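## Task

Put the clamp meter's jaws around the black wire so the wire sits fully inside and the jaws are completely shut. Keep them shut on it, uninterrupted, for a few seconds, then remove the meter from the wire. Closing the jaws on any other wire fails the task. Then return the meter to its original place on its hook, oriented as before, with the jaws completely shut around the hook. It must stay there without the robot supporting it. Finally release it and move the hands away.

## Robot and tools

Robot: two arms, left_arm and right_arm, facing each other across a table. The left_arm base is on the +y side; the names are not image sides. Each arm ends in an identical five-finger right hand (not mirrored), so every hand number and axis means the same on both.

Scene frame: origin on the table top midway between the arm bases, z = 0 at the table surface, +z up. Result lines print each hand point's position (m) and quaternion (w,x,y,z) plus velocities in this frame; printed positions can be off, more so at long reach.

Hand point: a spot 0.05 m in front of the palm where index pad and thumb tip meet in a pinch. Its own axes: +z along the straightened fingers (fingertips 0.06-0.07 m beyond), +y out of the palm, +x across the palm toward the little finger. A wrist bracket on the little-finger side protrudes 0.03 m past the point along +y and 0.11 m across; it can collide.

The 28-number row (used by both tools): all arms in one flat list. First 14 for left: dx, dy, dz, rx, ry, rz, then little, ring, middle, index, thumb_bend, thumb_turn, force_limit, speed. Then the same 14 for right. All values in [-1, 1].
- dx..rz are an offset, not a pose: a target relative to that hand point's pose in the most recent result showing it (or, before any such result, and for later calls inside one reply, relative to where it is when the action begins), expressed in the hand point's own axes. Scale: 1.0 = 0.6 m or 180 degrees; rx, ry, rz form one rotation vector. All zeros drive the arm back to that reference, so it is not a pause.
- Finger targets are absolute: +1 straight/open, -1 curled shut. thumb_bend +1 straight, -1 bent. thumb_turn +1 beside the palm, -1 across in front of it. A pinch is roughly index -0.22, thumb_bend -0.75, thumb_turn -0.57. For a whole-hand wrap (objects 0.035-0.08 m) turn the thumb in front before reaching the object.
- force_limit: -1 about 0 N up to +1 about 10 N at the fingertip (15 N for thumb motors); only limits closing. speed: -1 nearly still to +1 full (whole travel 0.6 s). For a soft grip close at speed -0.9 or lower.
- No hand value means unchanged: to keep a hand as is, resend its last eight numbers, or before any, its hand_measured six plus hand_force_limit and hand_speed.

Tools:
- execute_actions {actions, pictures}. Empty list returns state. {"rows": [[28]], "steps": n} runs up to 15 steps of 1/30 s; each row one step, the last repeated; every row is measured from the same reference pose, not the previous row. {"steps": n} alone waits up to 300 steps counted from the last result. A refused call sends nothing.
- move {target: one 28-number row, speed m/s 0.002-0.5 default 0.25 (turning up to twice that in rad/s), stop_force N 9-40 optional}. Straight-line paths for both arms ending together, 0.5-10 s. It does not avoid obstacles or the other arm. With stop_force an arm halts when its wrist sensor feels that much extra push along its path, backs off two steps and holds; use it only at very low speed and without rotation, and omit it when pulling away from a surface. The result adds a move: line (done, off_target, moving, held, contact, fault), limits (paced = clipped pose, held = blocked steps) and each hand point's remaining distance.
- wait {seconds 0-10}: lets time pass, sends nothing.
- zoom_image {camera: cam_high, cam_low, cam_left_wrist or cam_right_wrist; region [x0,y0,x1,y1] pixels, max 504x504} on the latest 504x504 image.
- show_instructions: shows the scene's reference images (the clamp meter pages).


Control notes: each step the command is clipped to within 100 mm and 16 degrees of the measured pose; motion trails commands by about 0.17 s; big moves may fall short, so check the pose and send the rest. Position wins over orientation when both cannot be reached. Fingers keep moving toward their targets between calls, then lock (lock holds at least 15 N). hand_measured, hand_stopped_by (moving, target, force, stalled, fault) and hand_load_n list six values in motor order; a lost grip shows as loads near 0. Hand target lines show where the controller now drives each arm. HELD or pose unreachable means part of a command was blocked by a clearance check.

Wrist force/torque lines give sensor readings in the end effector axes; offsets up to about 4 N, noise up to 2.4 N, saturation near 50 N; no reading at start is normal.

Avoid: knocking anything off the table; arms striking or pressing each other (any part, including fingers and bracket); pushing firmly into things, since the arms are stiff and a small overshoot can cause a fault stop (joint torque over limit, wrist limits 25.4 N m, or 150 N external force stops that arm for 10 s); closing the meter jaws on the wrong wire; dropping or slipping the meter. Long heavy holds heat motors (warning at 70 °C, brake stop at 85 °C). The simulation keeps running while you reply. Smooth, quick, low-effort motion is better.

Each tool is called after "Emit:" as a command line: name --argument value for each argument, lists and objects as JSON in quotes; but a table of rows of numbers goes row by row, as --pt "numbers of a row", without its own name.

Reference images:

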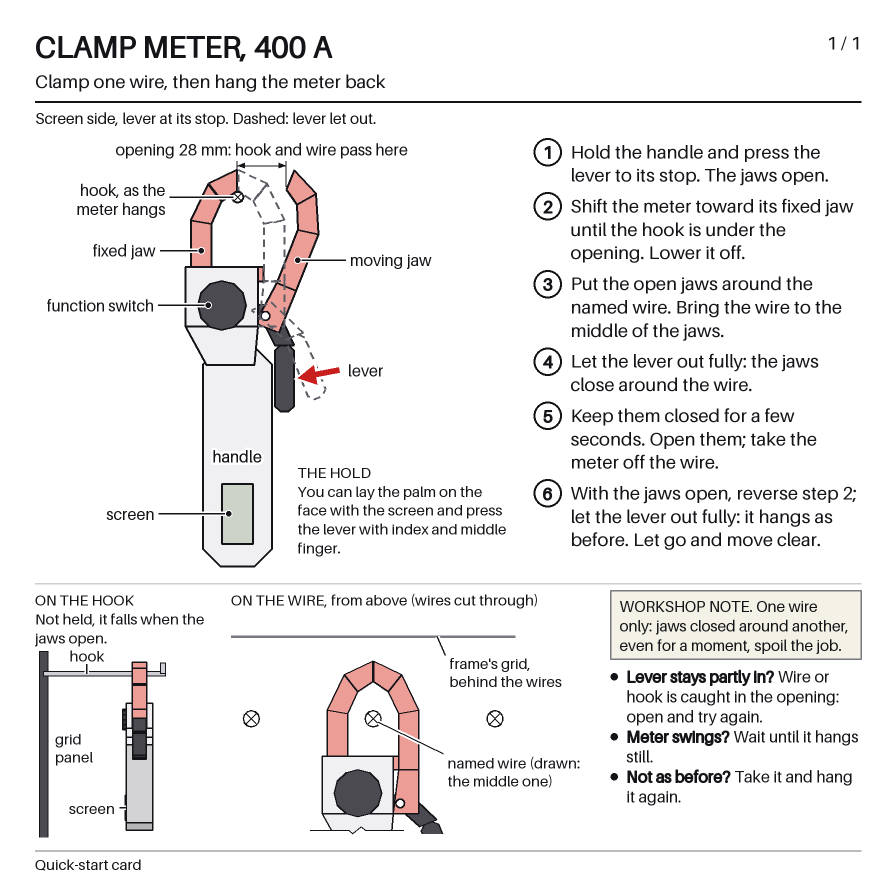

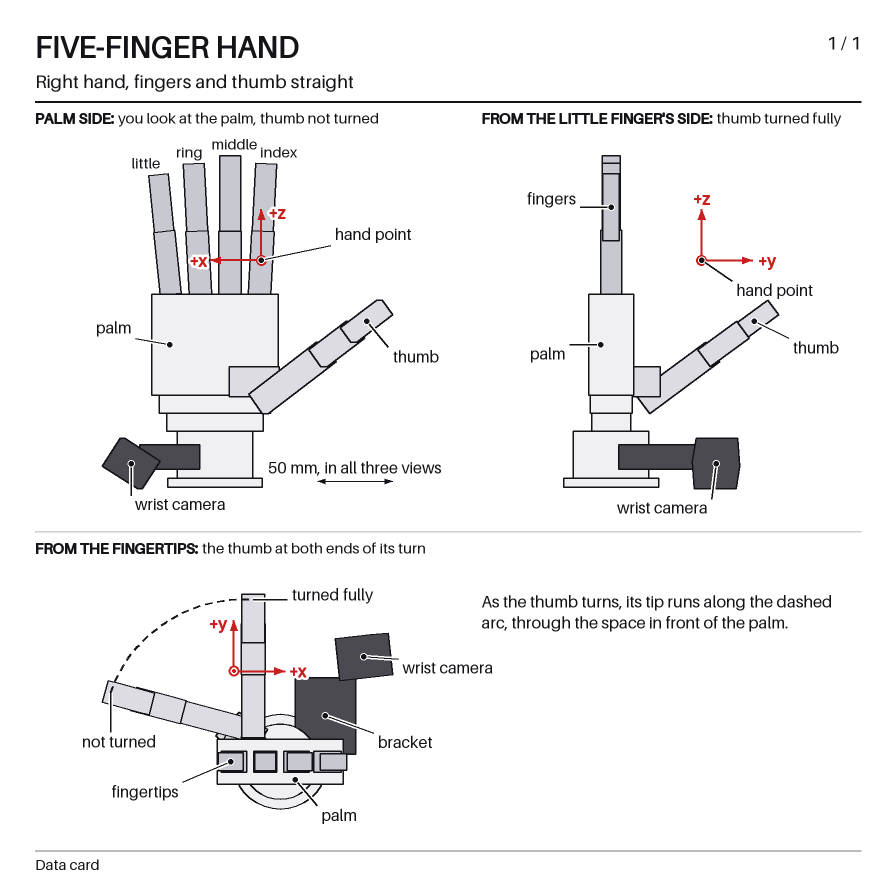

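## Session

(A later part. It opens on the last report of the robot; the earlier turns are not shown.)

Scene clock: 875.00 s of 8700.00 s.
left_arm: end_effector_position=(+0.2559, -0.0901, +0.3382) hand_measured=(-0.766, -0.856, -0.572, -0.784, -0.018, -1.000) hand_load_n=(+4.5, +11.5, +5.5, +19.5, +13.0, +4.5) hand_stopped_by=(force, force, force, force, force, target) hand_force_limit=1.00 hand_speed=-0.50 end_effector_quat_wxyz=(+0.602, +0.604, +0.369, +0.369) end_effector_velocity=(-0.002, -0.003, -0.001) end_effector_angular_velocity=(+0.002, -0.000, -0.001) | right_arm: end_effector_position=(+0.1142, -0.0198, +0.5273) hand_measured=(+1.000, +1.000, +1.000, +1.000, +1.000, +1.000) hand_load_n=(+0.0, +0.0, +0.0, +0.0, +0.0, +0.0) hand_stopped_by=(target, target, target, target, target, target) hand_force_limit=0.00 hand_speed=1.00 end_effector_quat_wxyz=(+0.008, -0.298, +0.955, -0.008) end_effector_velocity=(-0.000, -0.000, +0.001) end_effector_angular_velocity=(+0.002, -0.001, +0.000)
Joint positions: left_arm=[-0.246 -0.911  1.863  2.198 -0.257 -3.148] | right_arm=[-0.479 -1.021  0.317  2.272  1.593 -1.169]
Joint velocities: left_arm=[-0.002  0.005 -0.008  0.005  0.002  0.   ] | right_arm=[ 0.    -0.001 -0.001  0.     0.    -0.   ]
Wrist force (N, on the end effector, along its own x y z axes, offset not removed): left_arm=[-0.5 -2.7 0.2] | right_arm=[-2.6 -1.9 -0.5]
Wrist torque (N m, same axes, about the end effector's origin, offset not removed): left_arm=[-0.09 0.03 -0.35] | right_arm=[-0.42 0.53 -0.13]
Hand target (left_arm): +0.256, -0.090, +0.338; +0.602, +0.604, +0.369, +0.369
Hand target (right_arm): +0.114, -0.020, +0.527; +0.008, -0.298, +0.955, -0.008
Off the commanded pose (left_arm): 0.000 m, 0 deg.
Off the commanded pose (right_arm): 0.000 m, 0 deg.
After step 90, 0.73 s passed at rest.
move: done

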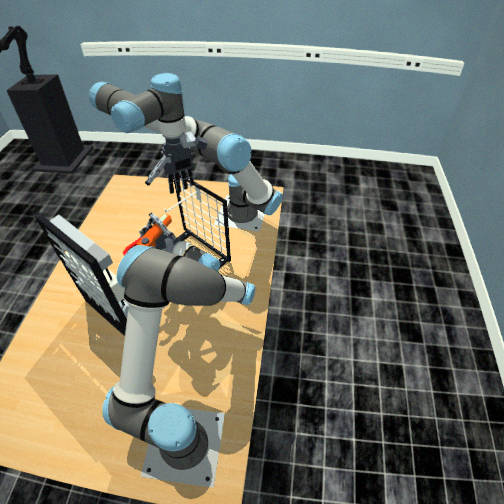

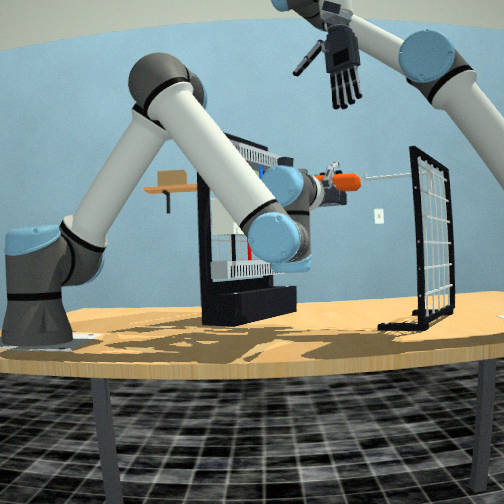

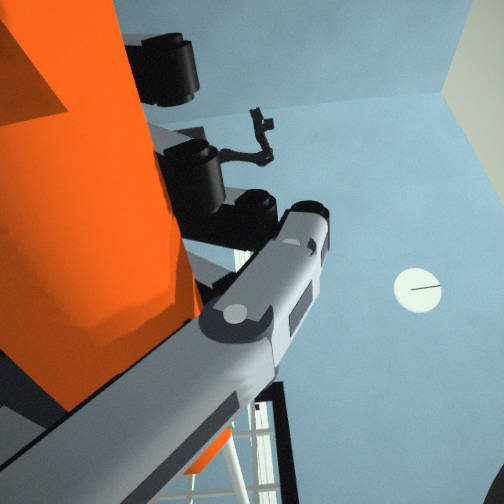

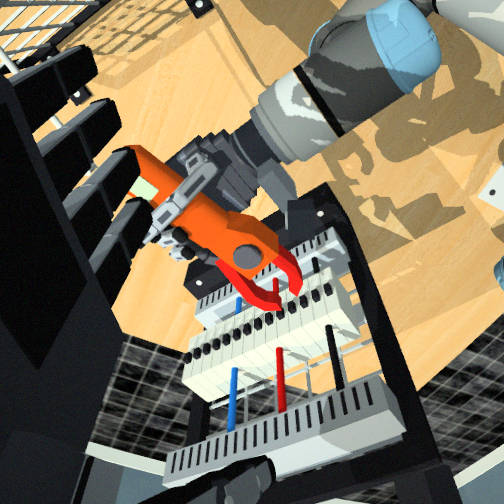

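Emit:
zoom_image --camera "cam_high" --region '[90, 160, 260, 300]'

Emit:
zoom_image --camera "cam_low" --region '[260, 120, 470, 260]'

Region (90, 160, 260, 300) of cam_high's 504x504 image, scaled by 2.965, with more detail than that image has; it fills the top 415 rows of this view, and the rest is white.

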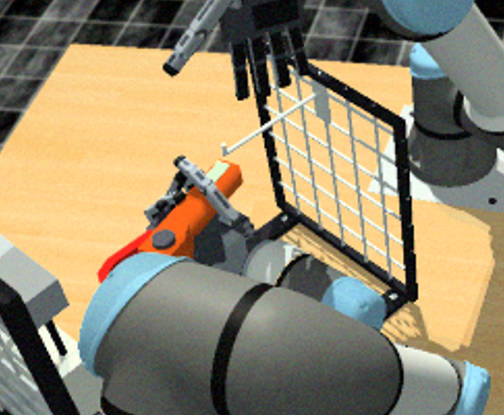

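Region (260, 120, 470, 260) of cam_low's 504x504 image, scaled by 2.400, with more detail than that image has.

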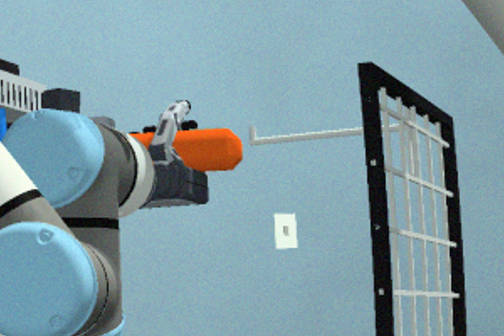

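Emit:
move --target '[-0.067,0,-0.0875,0,0,0,-1,-1,-1,-1,-1,-1,1.0,-0.5, 0.1988,-0.3688,0.0635,0,0,0,1,1,1,1,1,1,0,1]' --speed 0.1

Emit:
move --target '[0,-0.148,0,0,0,0,-1,-1,-1,-1,-1,-1,1.0,-0.5, 0,0,0,0,0,0,1,1,1,1,1,1,0,1]' --speed 0.06

Scene clock: 904.53 s of 8700.00 s.
left_arm: end_effector_position=(+0.1909, -0.1021, +0.3382) hand_measured=(-0.766, -0.856, -0.572, -0.784, -0.018, -1.000) hand_load_n=(+4.5, +11.5, +5.5, +19.5, +13.0, +4.5) hand_stopped_by=(force, force, force, force, force, target) hand_force_limit=1.00 hand_speed=-0.50 end_effector_quat_wxyz=(+0.602, +0.604, +0.369, +0.369) end_effector_velocity=(-0.000, -0.000, -0.000) end_effector_angular_velocity=(+0.000, -0.000, +0.000) | right_arm: end_effector_position=(+0.1429, -0.2700, +0.4924) hand_measured=(+1.000, +1.000, +1.000, +1.000, +1.000, +1.000) hand_load_n=(+0.0, +0.0, +0.0, +0.0, +0.0, +0.0) hand_stopped_by=(target, target, target, target, target, target) hand_force_limit=0.00 hand_speed=1.00 end_effector_quat_wxyz=(+0.008, -0.298, +0.955, -0.008) end_effector_velocity=(+0.000, -0.003, +0.000) end_effector_angular_velocity=(+0.004, -0.001, +0.001)
Joint positions: left_arm=[-0.365 -0.894  1.825  2.228 -0.137 -3.157] | right_arm=[-1.217 -1.744  1.313  1.985  1.586 -1.906]
Joint velocities: left_arm=[-0.    -0.    -0.     0.001  0.    -0.   ] | right_arm=[-0.021 -0.008  0.006 -0.    -0.004 -0.022]
Wrist force (N, on the end effector, along its own x y z axes, offset not removed): left_arm=[-1.8 -3.2 0.7] | right_arm=[-1.1 -1.0 -0.9]
Wrist torque (N m, same axes, about the end effector's origin, offset not removed): left_arm=[-0.32 0.27 -0.58] | right_arm=[-0.34 0.31 -0.02]
Hand target (left_arm): +0.191, -0.102, +0.338; +0.602, +0.604, +0.369, +0.369
Hand target (right_arm): +0.143, -0.270, +0.492; +0.008, -0.298, +0.955, -0.007
Off the commanded pose (left_arm): 0.000 m, 0 deg.
Off the commanded pose (right_arm): 0.000 m, 0 deg.
After step 90, 23.43 s passed at rest.
move: done

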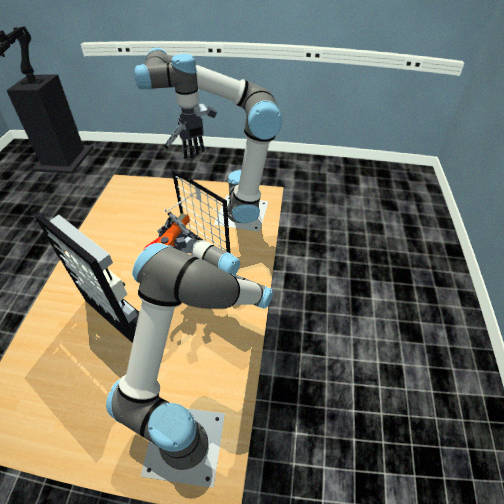

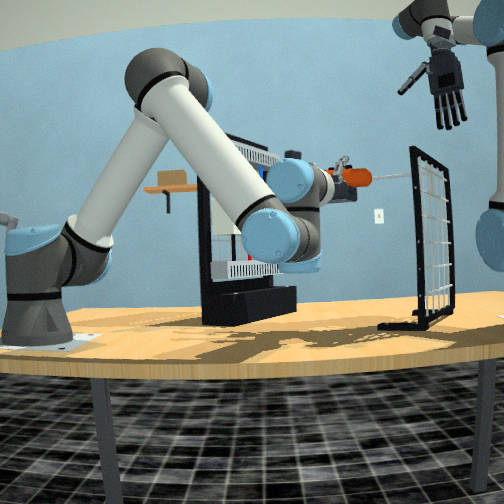

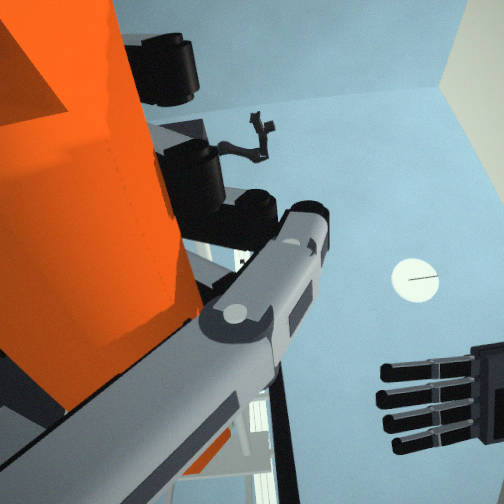

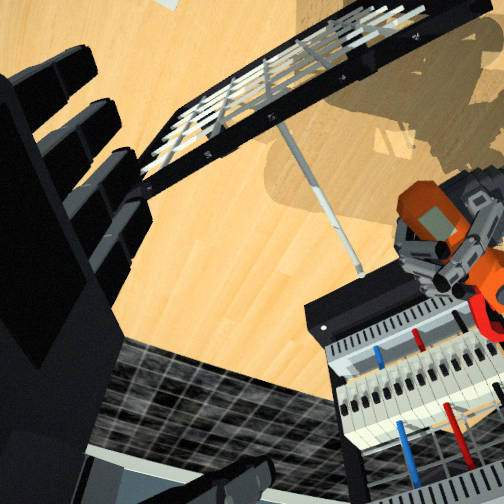

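Scene clock: 906.47 s of 8700.00 s.
left_arm: end_effector_position=(+0.1908, -0.1018, +0.2498) hand_measured=(-0.766, -0.856, -0.572, -0.784, -0.018, -1.000) hand_load_n=(+4.5, +11.5, +5.5, +19.5, +13.0, +4.5) hand_stopped_by=(force, force, force, force, force, target) hand_force_limit=1.00 hand_speed=-0.50 end_effector_quat_wxyz=(+0.602, +0.604, +0.369, +0.369) end_effector_velocity=(-0.001, -0.000, -0.003) end_effector_angular_velocity=(-0.001, -0.002, -0.001) | right_arm: end_effector_position=(+0.1429, -0.2700, +0.4924) hand_measured=(+1.000, +1.000, +1.000, +1.000, +1.000, +1.000) hand_load_n=(+0.0, +0.0, +0.0, +0.0, +0.0, +0.0) hand_stopped_by=(target, target, target, target, target, target) hand_force_limit=0.00 hand_speed=1.00 end_effector_quat_wxyz=(+0.008, -0.298, +0.955, -0.008) end_effector_velocity=(+0.001, +0.000, -0.001) end_effector_angular_velocity=(-0.001, +0.003, +0.000)
Joint positions: left_arm=[-0.366 -0.712  1.812  2.063 -0.137 -3.161] | right_arm=[-1.217 -1.744  1.313  1.985  1.586 -1.906]
Joint velocities: left_arm=[-0.001  0.01  -0.008 -0.022  0.001  0.02 ] | right_arm=[ 0.     0.002  0.001  0.     0.    -0.   ]
Wrist force (N, on the end effector, along its own x y z axes, offset not removed): left_arm=[0.3 -5.1 1.8] | right_arm=[-3.6 -0.5 -0.3]
Wrist torque (N m, same axes, about the end effector's origin, offset not removed): left_arm=[-0.49 -0.27 -0.44] | right_arm=[-0.23 0.67 -0.20]
Hand target (left_arm): +0.191, -0.102, +0.249; +0.602, +0.604, +0.369, +0.369
Hand target (right_arm): +0.143, -0.270, +0.492; +0.008, -0.298, +0.955, -0.008
Off the commanded pose (left_arm): 0.000 m, 0 deg.
Off the commanded pose (right_arm): 0.000 m, 0 deg.
move: done

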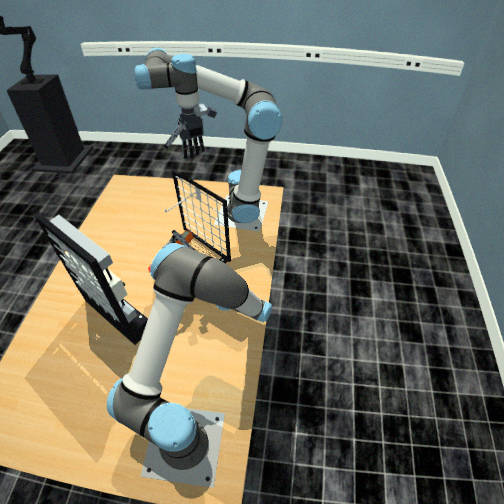

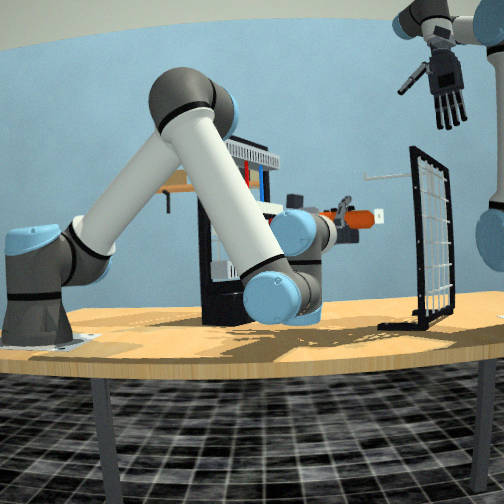

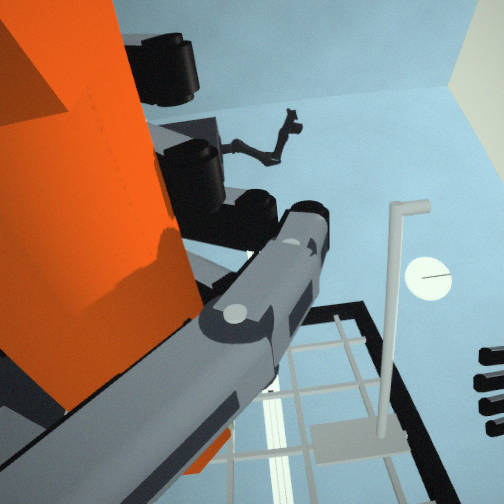

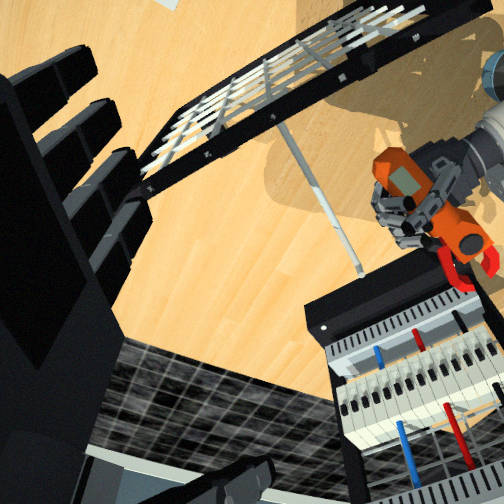

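Emit:
move --target '[0,0,0.129,0,0,0,-1,-1,-1,-1,-1,-1,1.0,-0.5, 0,0,0,0,0,0,1,1,1,1,1,1,0,1]' --speed 0.06

Emit:
move --target '[0,-0.2,0,0,0,0.5,-1,-1,-1,-1,-1,-1,1.0,-0.5, 0,0,0,0,0,0,1,1,1,1,1,1,0,1]' --speed 0.15

Scene clock: 914.77 s of 8700.00 s.
left_arm: end_effector_position=(+0.2595, -0.1367, +0.2496) hand_measured=(-0.766, -0.856, -0.572, -0.784, -0.018, -1.000) hand_load_n=(+4.5, +11.5, +5.5, +19.5, +13.0, +4.5) hand_stopped_by=(force, force, force, force, force, target) hand_force_limit=1.00 hand_speed=-0.50 end_effector_quat_wxyz=(+0.602, +0.604, +0.369, +0.369) end_effector_velocity=(+0.003, -0.001, +0.000) end_effector_angular_velocity=(+0.000, -0.000, +0.000) | right_arm: end_effector_position=(+0.1429, -0.2700, +0.4924) hand_measured=(+1.000, +1.000, +1.000, +1.000, +1.000, +1.000) hand_load_n=(+0.0, +0.0, +0.0, +0.0, +0.0, +0.0) hand_stopped_by=(target, target, target, target, target, target) hand_force_limit=0.00 hand_speed=1.00 end_effector_quat_wxyz=(+0.008, -0.298, +0.955, -0.008) end_effector_velocity=(-0.000, -0.000, +0.000) end_effector_angular_velocity=(-0.001, -0.001, +0.000)
Joint positions: left_arm=[-0.22  -0.669  1.696  2.124 -0.282 -3.149] | right_arm=[-1.217 -1.744  1.313  1.985  1.586 -1.906]
Joint velocities: left_arm=[ 0.005  0.002 -0.005  0.003 -0.004  0.   ] | right_arm=[ 0.    -0.    -0.    -0.     0.001 -0.   ]
Wrist force (N, on the end effector, along its own x y z axes, offset not removed): left_arm=[0.6 -5.4 -0.3] | right_arm=[-3.2 -0.9 0.9]
Wrist torque (N m, same axes, about the end effector's origin, offset not removed): left_arm=[-0.49 -0.24 -0.44] | right_arm=[-0.39 0.51 -0.13]
Hand target (left_arm): +0.260, -0.137, +0.250; +0.602, +0.604, +0.369, +0.369
Hand target (right_arm): +0.143, -0.270, +0.492; +0.008, -0.298, +0.955, -0.008
Off the commanded pose (left_arm): 0.000 m, 0 deg.
Off the commanded pose (right_arm): 0.000 m, 0 deg.
After step 90, 3.53 s passed at rest.
move: done

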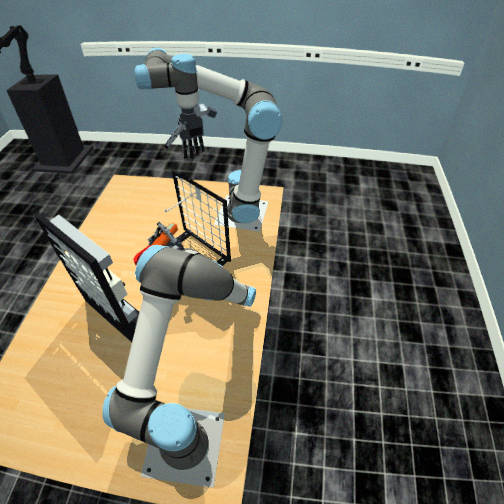

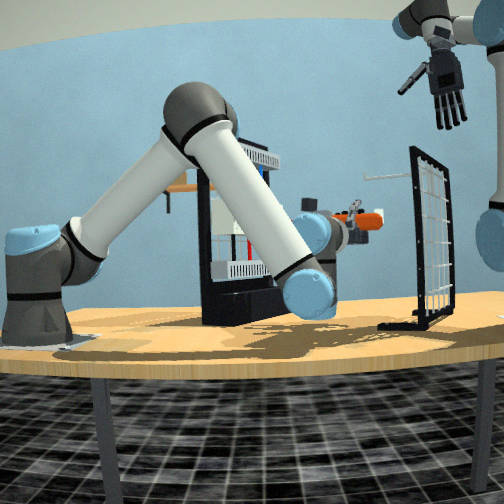

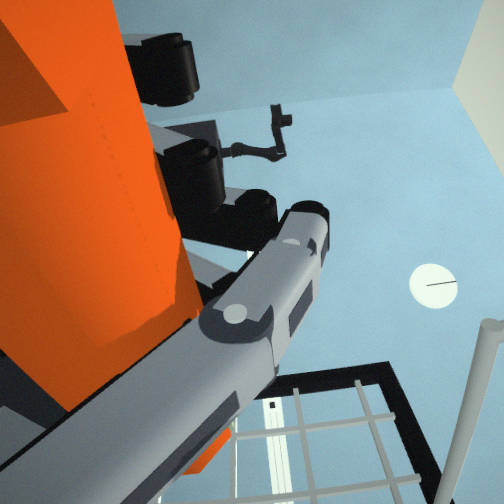

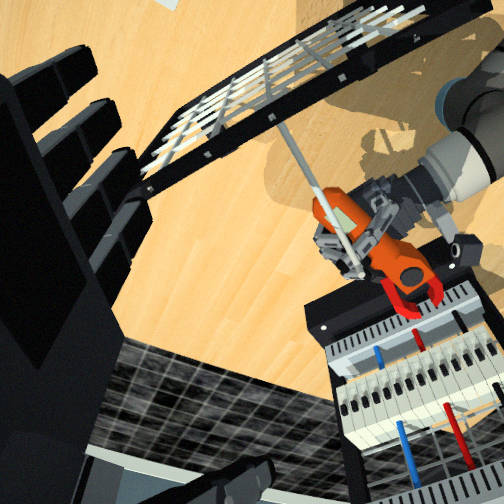

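Scene clock: 920.47 s of 8700.00 s.
left_arm: end_effector_position=(+0.2592, -0.1364, +0.1297) hand_measured=(-0.766, -0.856, -0.572, -0.784, -0.018, -1.000) hand_load_n=(+4.0, +11.0, +5.5, +19.5, +13.0, +4.5) hand_stopped_by=(force, force, force, force, force, target) hand_force_limit=1.00 hand_speed=-0.50 end_effector_quat_wxyz=(+0.165, +0.689, -0.165, +0.686) end_effector_velocity=(+0.002, +0.001, -0.001) end_effector_angular_velocity=(+0.011, -0.010, +0.003) | right_arm: end_effector_position=(+0.1429, -0.2700, +0.4924) hand_measured=(+1.000, +1.000, +1.000, +1.000, +1.000, +1.000) hand_load_n=(+0.0, +0.0, +0.0, +0.0, +0.0, +0.0) hand_stopped_by=(target, target, target, target, target, target) hand_force_limit=0.00 hand_speed=1.00 end_effector_quat_wxyz=(+0.008, -0.298, +0.955, -0.008) end_effector_velocity=(-0.000, +0.000, +0.000) end_effector_angular_velocity=(+0.000, +0.000, -0.000)
Joint positions: left_arm=[-0.205 -0.638  1.765  2.026 -0.298 -1.581] | right_arm=[-1.217 -1.744  1.313  1.985  1.586 -1.906]
Joint velocities: left_arm=[ 0.002  0.004 -0.005 -0.011  0.001  0.027] | right_arm=[-0. -0.  0.  0. -0. -0.]
Wrist force (N, on the end effector, along its own x y z axes, offset not removed): left_arm=[-0.9 -1.9 1.0] | right_arm=[-3.1 -0.8 0.1]
Wrist torque (N m, same axes, about the end effector's origin, offset not removed): left_arm=[-0.24 -0.25 -0.43] | right_arm=[-0.34 0.48 -0.10]
Hand target (left_arm): +0.259, -0.136, +0.130; +0.164, +0.688, -0.166, +0.687
Hand target (right_arm): +0.143, -0.270, +0.492; +0.008, -0.298, +0.955, -0.008
Off the commanded pose (left_arm): 0.000 m, 0 deg.
Off the commanded pose (right_arm): 0.000 m, 0 deg.
move: done

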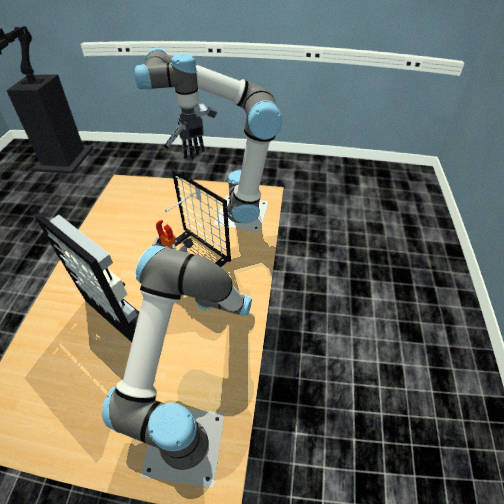

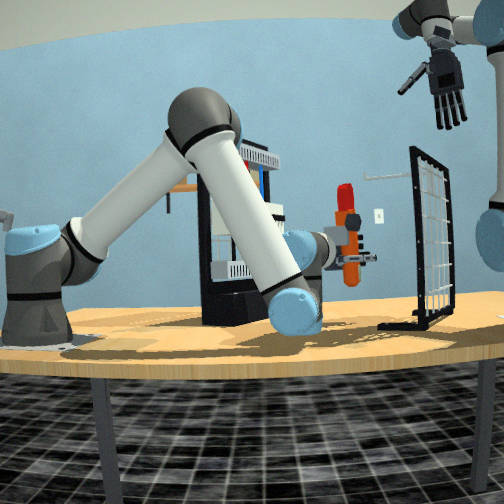

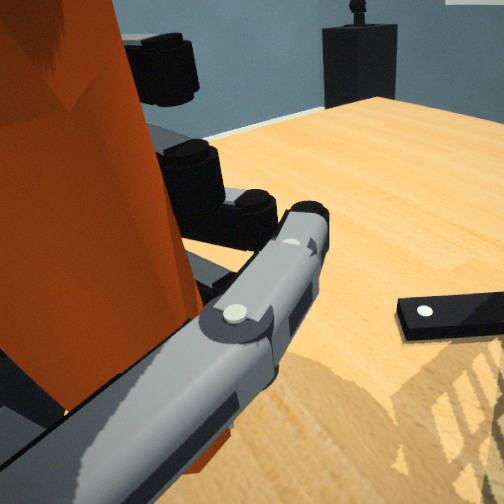

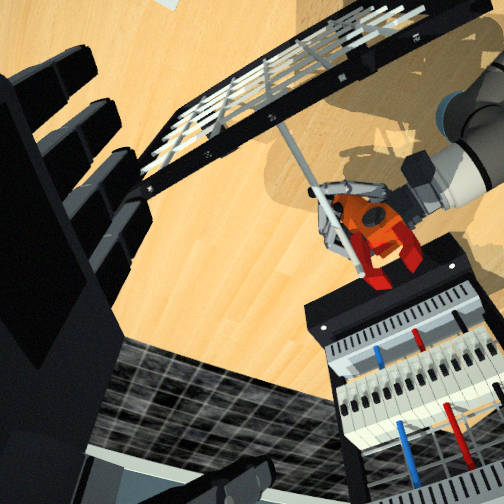

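Emit:
move --target '[0,0.125,0.04,0,0,0,-1,-1,-1,-1,-1,-1,1.0,-0.5, 0,0,0,0,0,0,1,1,1,1,1,1,0,1]' --speed 0.05

Emit:
zoom_image --camera "cam_right_wrist" --region '[230, 90, 480, 340]'

Scene clock: 946.10 s of 8700.00 s.
left_arm: end_effector_position=(+0.2467, -0.2137, +0.1296) hand_measured=(-0.766, -0.856, -0.572, -0.784, -0.018, -1.000) hand_load_n=(+4.0, +11.0, +5.5, +19.5, +13.0, +4.5) hand_stopped_by=(force, force, force, force, force, target) hand_force_limit=1.00 hand_speed=-0.50 end_effector_quat_wxyz=(+0.165, +0.689, -0.166, +0.686) end_effector_velocity=(-0.001, -0.003, +0.000) end_effector_angular_velocity=(+0.002, -0.001, -0.001) | right_arm: end_effector_position=(+0.1429, -0.2700, +0.4924) hand_measured=(+1.000, +1.000, +1.000, +1.000, +1.000, +1.000) hand_load_n=(+0.0, +0.0, +0.0, +0.0, +0.0, +0.0) hand_stopped_by=(target, target, target, target, target, target) hand_force_limit=0.00 hand_speed=1.00 end_effector_quat_wxyz=(+0.008, -0.298, +0.955, -0.008) end_effector_velocity=(+0.000, +0.000, -0.000) end_effector_angular_velocity=(-0.000, +0.001, -0.000)
Joint positions: left_arm=[-0.203 -0.545  1.505  2.193 -0.3   -1.581] | right_arm=[-1.217 -1.744  1.313  1.985  1.586 -1.906]
Joint velocities: left_arm=[-0.     0.003 -0.01   0.007 -0.001  0.002] | right_arm=[-0.     0.001  0.001  0.    -0.     0.   ]
Wrist force (N, on the end effector, along its own x y z axes, offset not removed): left_arm=[-2.5 -1.8 -1.1] | right_arm=[-3.2 -0.5 0.7]
Wrist torque (N m, same axes, about the end effector's origin, offset not removed): left_arm=[-0.17 0.03 -0.41] | right_arm=[-0.23 0.53 -0.23]
Hand target (left_arm): +0.247, -0.214, +0.130; +0.165, +0.689, -0.165, +0.686
Hand target (right_arm): +0.143, -0.270, +0.492; +0.008, -0.298, +0.955, -0.008
Off the commanded pose (left_arm): 0.000 m, 0 deg.
Off the commanded pose (right_arm): 0.000 m, 0 deg.
After step 90, 20.63 s passed at rest.
move: done

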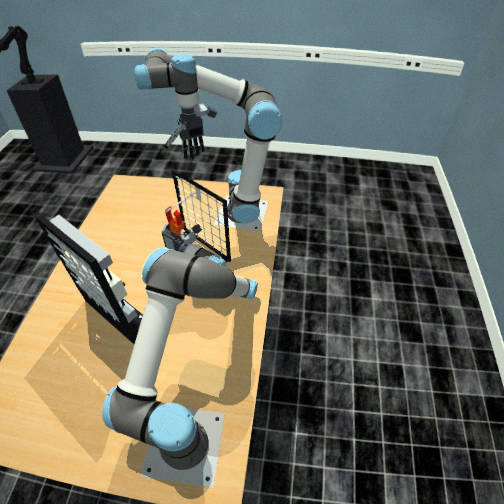

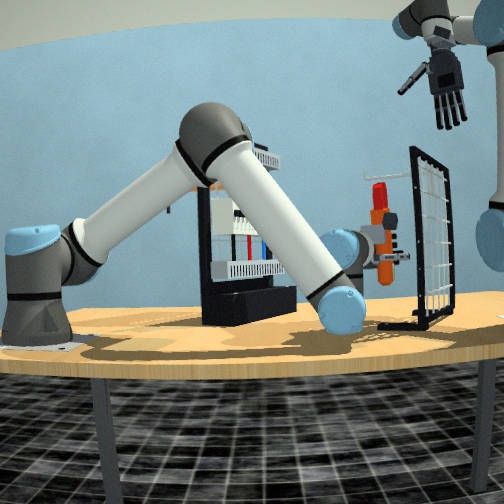

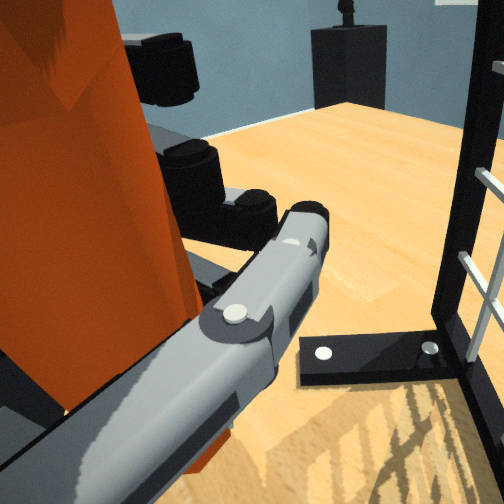

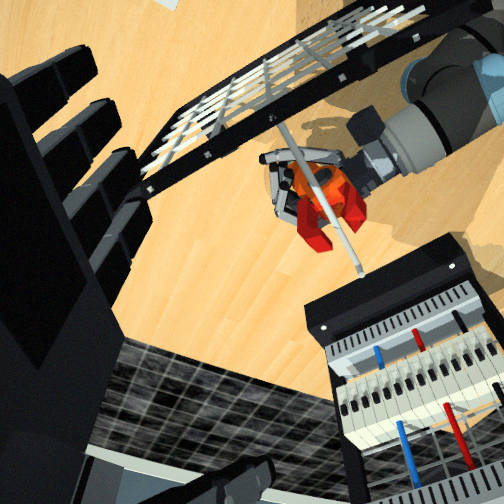

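Region (230, 90, 480, 340) of cam_right_wrist's 504x504 image, scaled by 2.016, with more detail than that image has.

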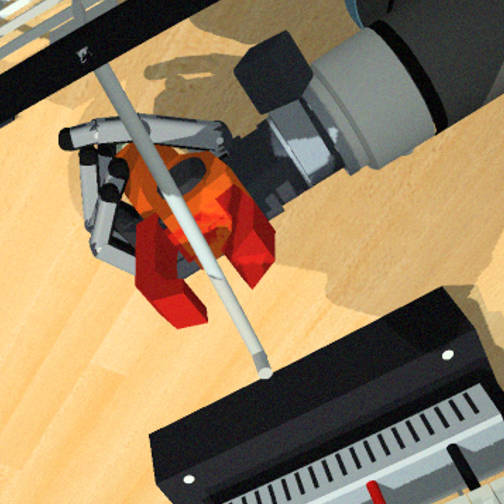

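Emit:
move --target '[0.022,0,0.008,0,0,0,-1,-1,-1,-1,-1,-1,1.0,-0.5, 0,0,0,0,0,0,1,1,1,1,1,1,0,1]' --speed 0.02

Emit:
zoom_image --camera "cam_right_wrist" --region '[230, 90, 480, 340]'

Emit:
zoom_image --camera "cam_low" --region '[310, 140, 470, 300]'

Scene clock: 958.20 s of 8700.00 s.
left_arm: end_effector_position=(+0.2509, -0.2159, +0.1425) hand_measured=(-0.766, -0.856, -0.572, -0.784, -0.018, -1.000) hand_load_n=(+4.0, +11.0, +5.5, +20.0, +13.0, +5.0) hand_stopped_by=(force, force, force, force, force, target) hand_force_limit=1.00 hand_speed=-0.50 end_effector_quat_wxyz=(+0.165, +0.689, -0.166, +0.686) end_effector_velocity=(+0.001, -0.000, +0.003) end_effector_angular_velocity=(-0.001, +0.001, +0.001) | right_arm: end_effector_position=(+0.1429, -0.2700, +0.4924) hand_measured=(+1.000, +1.000, +1.000, +1.000, +1.000, +1.000) hand_load_n=(+0.0, +0.0, +0.0, +0.0, +0.0, +0.0) hand_stopped_by=(target, target, target, target, target, target) hand_force_limit=0.00 hand_speed=1.00 end_effector_quat_wxyz=(+0.008, -0.298, +0.955, -0.008) end_effector_velocity=(-0.000, +0.000, +0.000) end_effector_angular_velocity=(+0.001, -0.001, +0.000)
Joint positions: left_arm=[-0.195 -0.566  1.503  2.215 -0.307 -1.581] | right_arm=[-1.217 -1.744  1.313  1.985  1.586 -1.906]
Joint velocities: left_arm=[ 0.002 -0.005 -0.     0.006 -0.001 -0.002] | right_arm=[ 0.    -0.    -0.001  0.    -0.     0.   ]
Wrist force (N, on the end effector, along its own x y z axes, offset not removed): left_arm=[-5.8 -1.2 -0.5] | right_arm=[-3.4 -0.7 0.2]
Wrist torque (N m, same axes, about the end effector's origin, offset not removed): left_arm=[-0.10 0.58 -0.32] | right_arm=[-0.31 0.64 -0.16]
Hand target (left_arm): +0.251, -0.216, +0.143; +0.165, +0.689, -0.166, +0.686
Hand target (right_arm): +0.143, -0.270, +0.492; +0.008, -0.298, +0.955, -0.008
Off the commanded pose (left_arm): 0.000 m, 0 deg.
Off the commanded pose (right_arm): 0.000 m, 0 deg.
After step 90, 8.10 s passed at rest.
move: done

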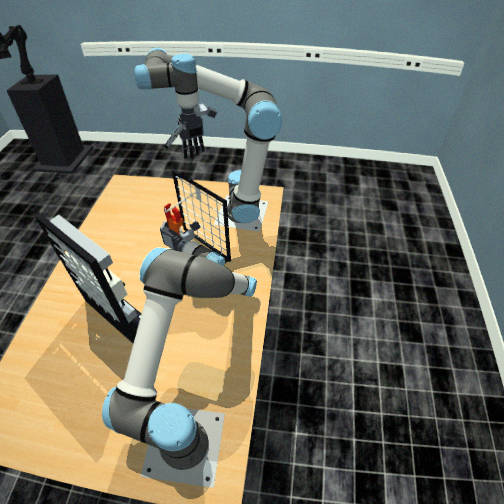

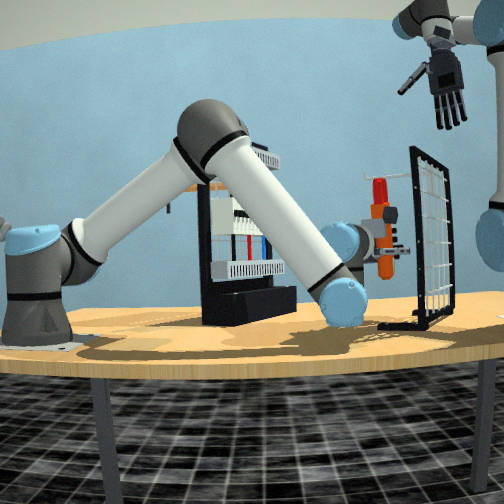

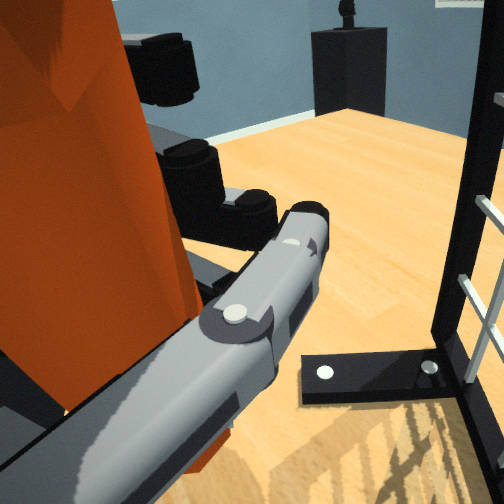

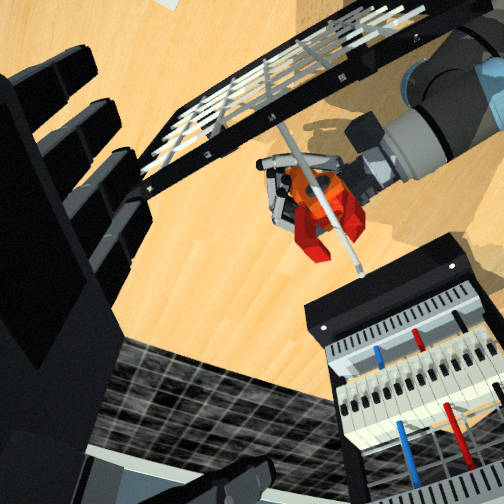

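Region (230, 90, 480, 340) of cam_right_wrist's 504x504 image, scaled by 2.016, with more detail than that image has.

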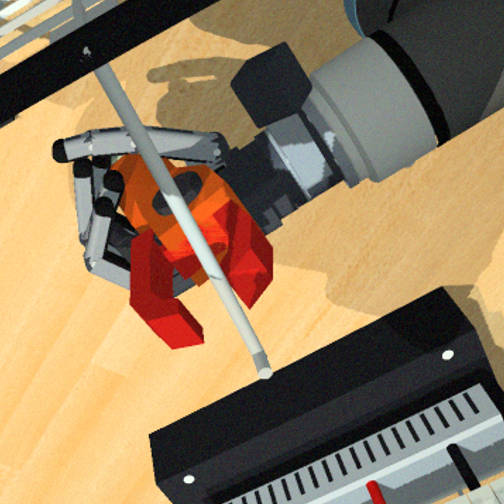

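Region (310, 140, 470, 300) of cam_low's 504x504 image, scaled by 3.150, with more detail than that image has.

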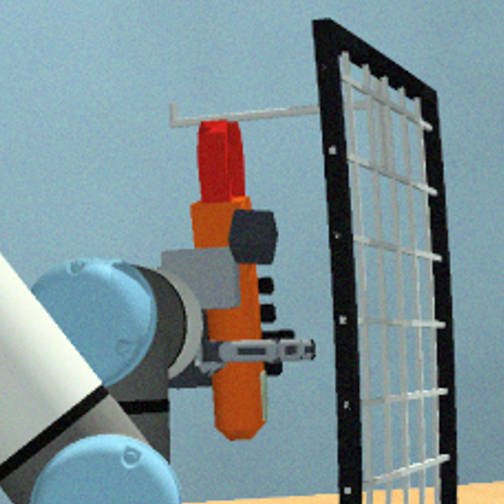

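Emit:
move --target '[0.0,0,-0.009,0,0,0,-1,-1,-1,-1,-1,-1,1.0,-0.5, 0,0,0,0,0,0,1,1,1,1,1,1,0,1]' --speed 0.02

Emit:
move --target '[0.04,0,0,0,0,0,-1,-1,-1,-1,-1,-1,1.0,-0.5, 0,0,0,0,0,0,1,1,1,1,1,1,0,1]' --speed 0.015 --stop_force 9

Emit:
zoom_image --camera "cam_right_wrist" --region '[230, 90, 480, 340]'

Emit:
zoom_image --camera "cam_low" --region '[310, 140, 470, 300]'

Scene clock: 976.60 s of 8700.00 s.
left_arm: end_effector_position=(+0.2464, -0.2136, +0.1425) hand_measured=(-0.766, -0.856, -0.572, -0.784, -0.018, -1.000) hand_load_n=(+3.5, +10.5, +5.5, +20.0, +13.0, +5.0) hand_stopped_by=(force, force, force, force, force, target) hand_force_limit=1.00 hand_speed=-0.50 end_effector_quat_wxyz=(+0.165, +0.689, -0.166, +0.686) end_effector_velocity=(-0.003, +0.001, +0.000) end_effector_angular_velocity=(-0.002, +0.001, -0.002) | right_arm: end_effector_position=(+0.1429, -0.2700, +0.4924) hand_measured=(+1.000, +1.000, +1.000, +1.000, +1.000, +1.000) hand_load_n=(+0.0, +0.0, +0.0, +0.0, +0.0, +0.0) hand_stopped_by=(target, target, target, target, target, target) hand_force_limit=0.00 hand_speed=1.00 end_effector_quat_wxyz=(+0.008, -0.298, +0.955, -0.008) end_effector_velocity=(+0.000, +0.000, -0.000) end_effector_angular_velocity=(+0.000, +0.002, +0.000)
Joint positions: left_arm=[-0.203 -0.57   1.512  2.21  -0.299 -1.581] | right_arm=[-1.217 -1.744  1.313  1.985  1.586 -1.906]
Joint velocities: left_arm=[-0.005 -0.002  0.005 -0.004  0.003 -0.002] | right_arm=[ 0.     0.001  0.001  0.    -0.001 -0.   ]
Wrist force (N, on the end effector, along its own x y z axes, offset not removed): left_arm=[-3.9 -2.0 0.2] | right_arm=[-3.4 -1.1 0.4]
Wrist torque (N m, same axes, about the end effector's origin, offset not removed): left_arm=[-0.37 0.31 -0.39] | right_arm=[-0.32 0.60 -0.15]
Hand target (left_arm): +0.246, -0.213, +0.142; +0.165, +0.689, -0.166, +0.686
Hand target (right_arm): +0.143, -0.270, +0.492; +0.008, -0.298, +0.955, -0.008
Off the commanded pose (left_arm): 0.000 m, 0 deg.
Off the commanded pose (right_arm): 0.000 m, 0 deg.
After step 90, 14.70 s passed at rest.
move: done

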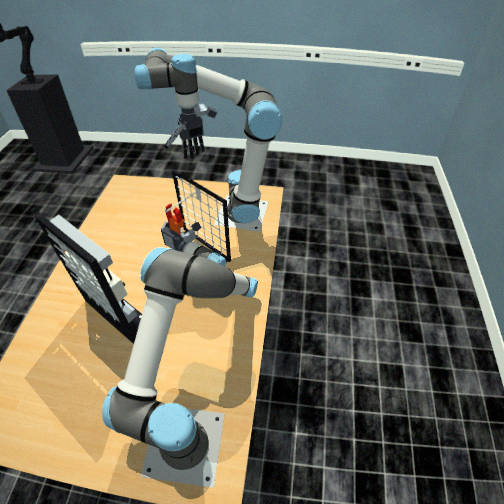

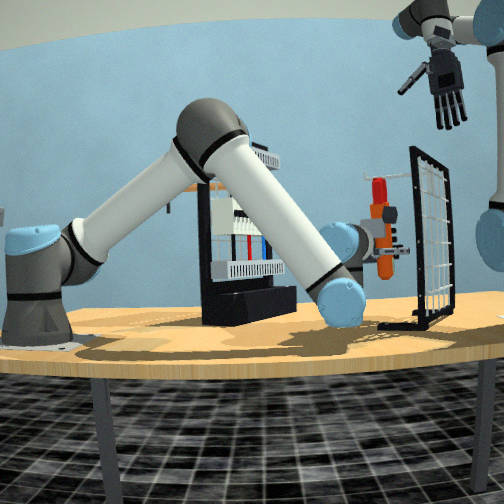

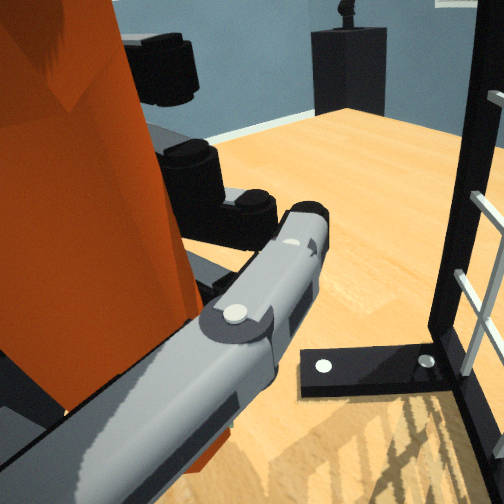

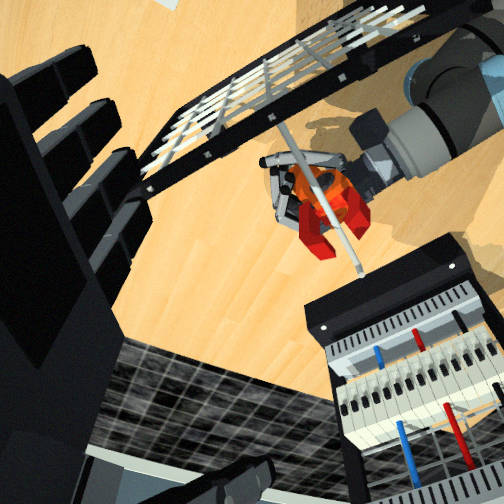

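Scene clock: 978.47 s of 8700.00 s.
left_arm: end_effector_position=(+0.2464, -0.2137, +0.1661) hand_measured=(-0.766, -0.856, -0.572, -0.784, -0.018, -1.000) hand_load_n=(+3.5, +10.5, +5.5, +20.0, +13.0, +5.0) hand_stopped_by=(force, force, force, force, force, target) hand_force_limit=1.00 hand_speed=-0.50 end_effector_quat_wxyz=(+0.165, +0.689, -0.166, +0.686) end_effector_velocity=(+0.000, +0.000, +0.003) end_effector_angular_velocity=(+0.001, -0.000, +0.001) | right_arm: end_effector_position=(+0.1429, -0.2700, +0.4924) hand_measured=(+1.000, +1.000, +1.000, +1.000, +1.000, +1.000) hand_load_n=(+0.0, +0.0, +0.0, +0.0, +0.0, +0.0) hand_stopped_by=(target, target, target, target, target, target) hand_force_limit=0.00 hand_speed=1.00 end_effector_quat_wxyz=(+0.008, -0.298, +0.955, -0.008) end_effector_velocity=(+0.001, +0.000, -0.001) end_effector_angular_velocity=(-0.001, +0.003, -0.000)
Joint positions: left_arm=[-0.203 -0.614  1.523  2.243 -0.299 -1.581] | right_arm=[-1.217 -1.744  1.313  1.985  1.586 -1.906]
Joint velocities: left_arm=[ 0.    -0.006  0.002  0.005  0.001  0.   ] | right_arm=[ 0.     0.003  0.001 -0.    -0.     0.   ]
Wrist force (N, on the end effector, along its own x y z axes, offset not removed): left_arm=[-3.6 2.3 3.3] | right_arm=[-2.7 -1.1 0.2]
Wrist torque (N m, same axes, about the end effector's origin, offset not removed): left_arm=[0.15 0.11 0.04] | right_arm=[-0.40 0.45 -0.13]
Hand target (left_arm): +0.246, -0.214, +0.167; +0.165, +0.689, -0.166, +0.686
Hand target (right_arm): +0.143, -0.270, +0.492; +0.008, -0.298, +0.955, -0.008
Off the commanded pose (left_arm): 0.000 m, 0 deg.
Off the commanded pose (right_arm): 0.000 m, 0 deg.
move: done

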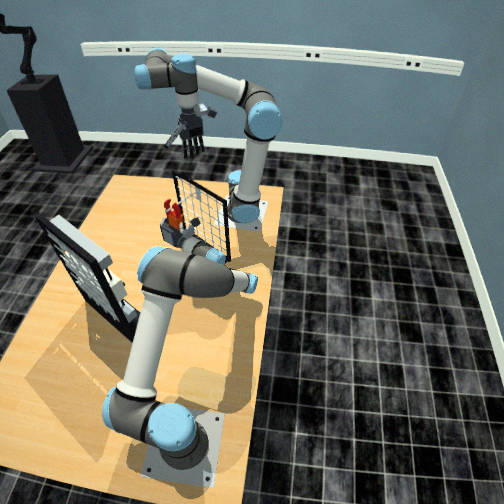

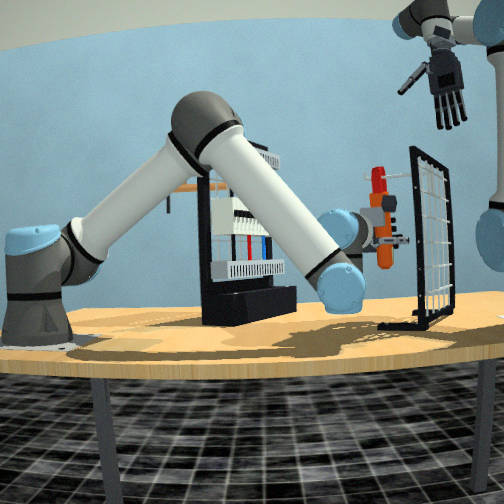

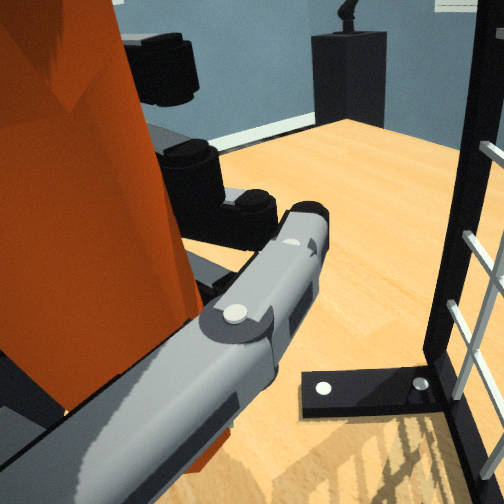

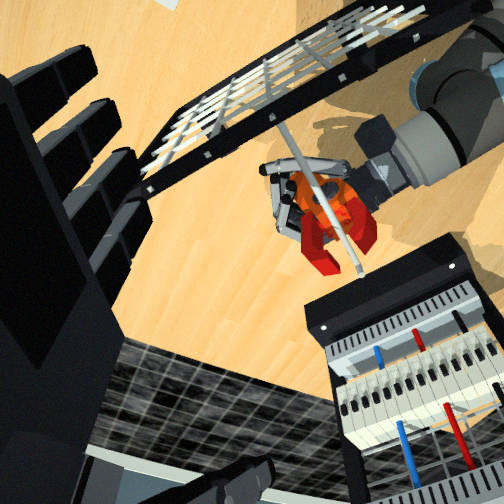

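Region (230, 90, 480, 340) of cam_right_wrist's 504x504 image, scaled by 2.016, with more detail than that image has.

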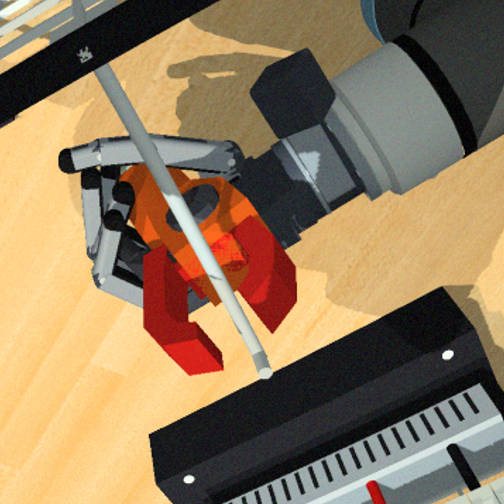

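Region (310, 140, 470, 300) of cam_low's 504x504 image, scaled by 3.150, with more detail than that image has.

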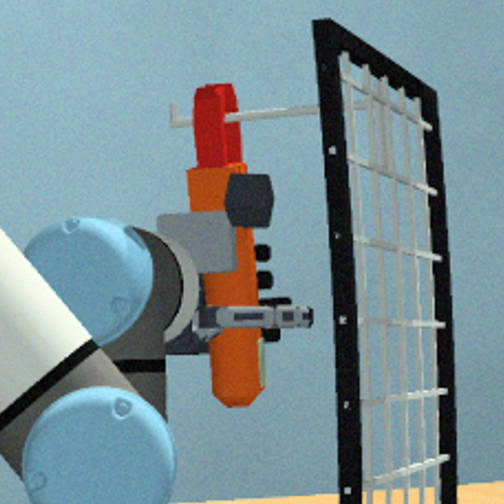

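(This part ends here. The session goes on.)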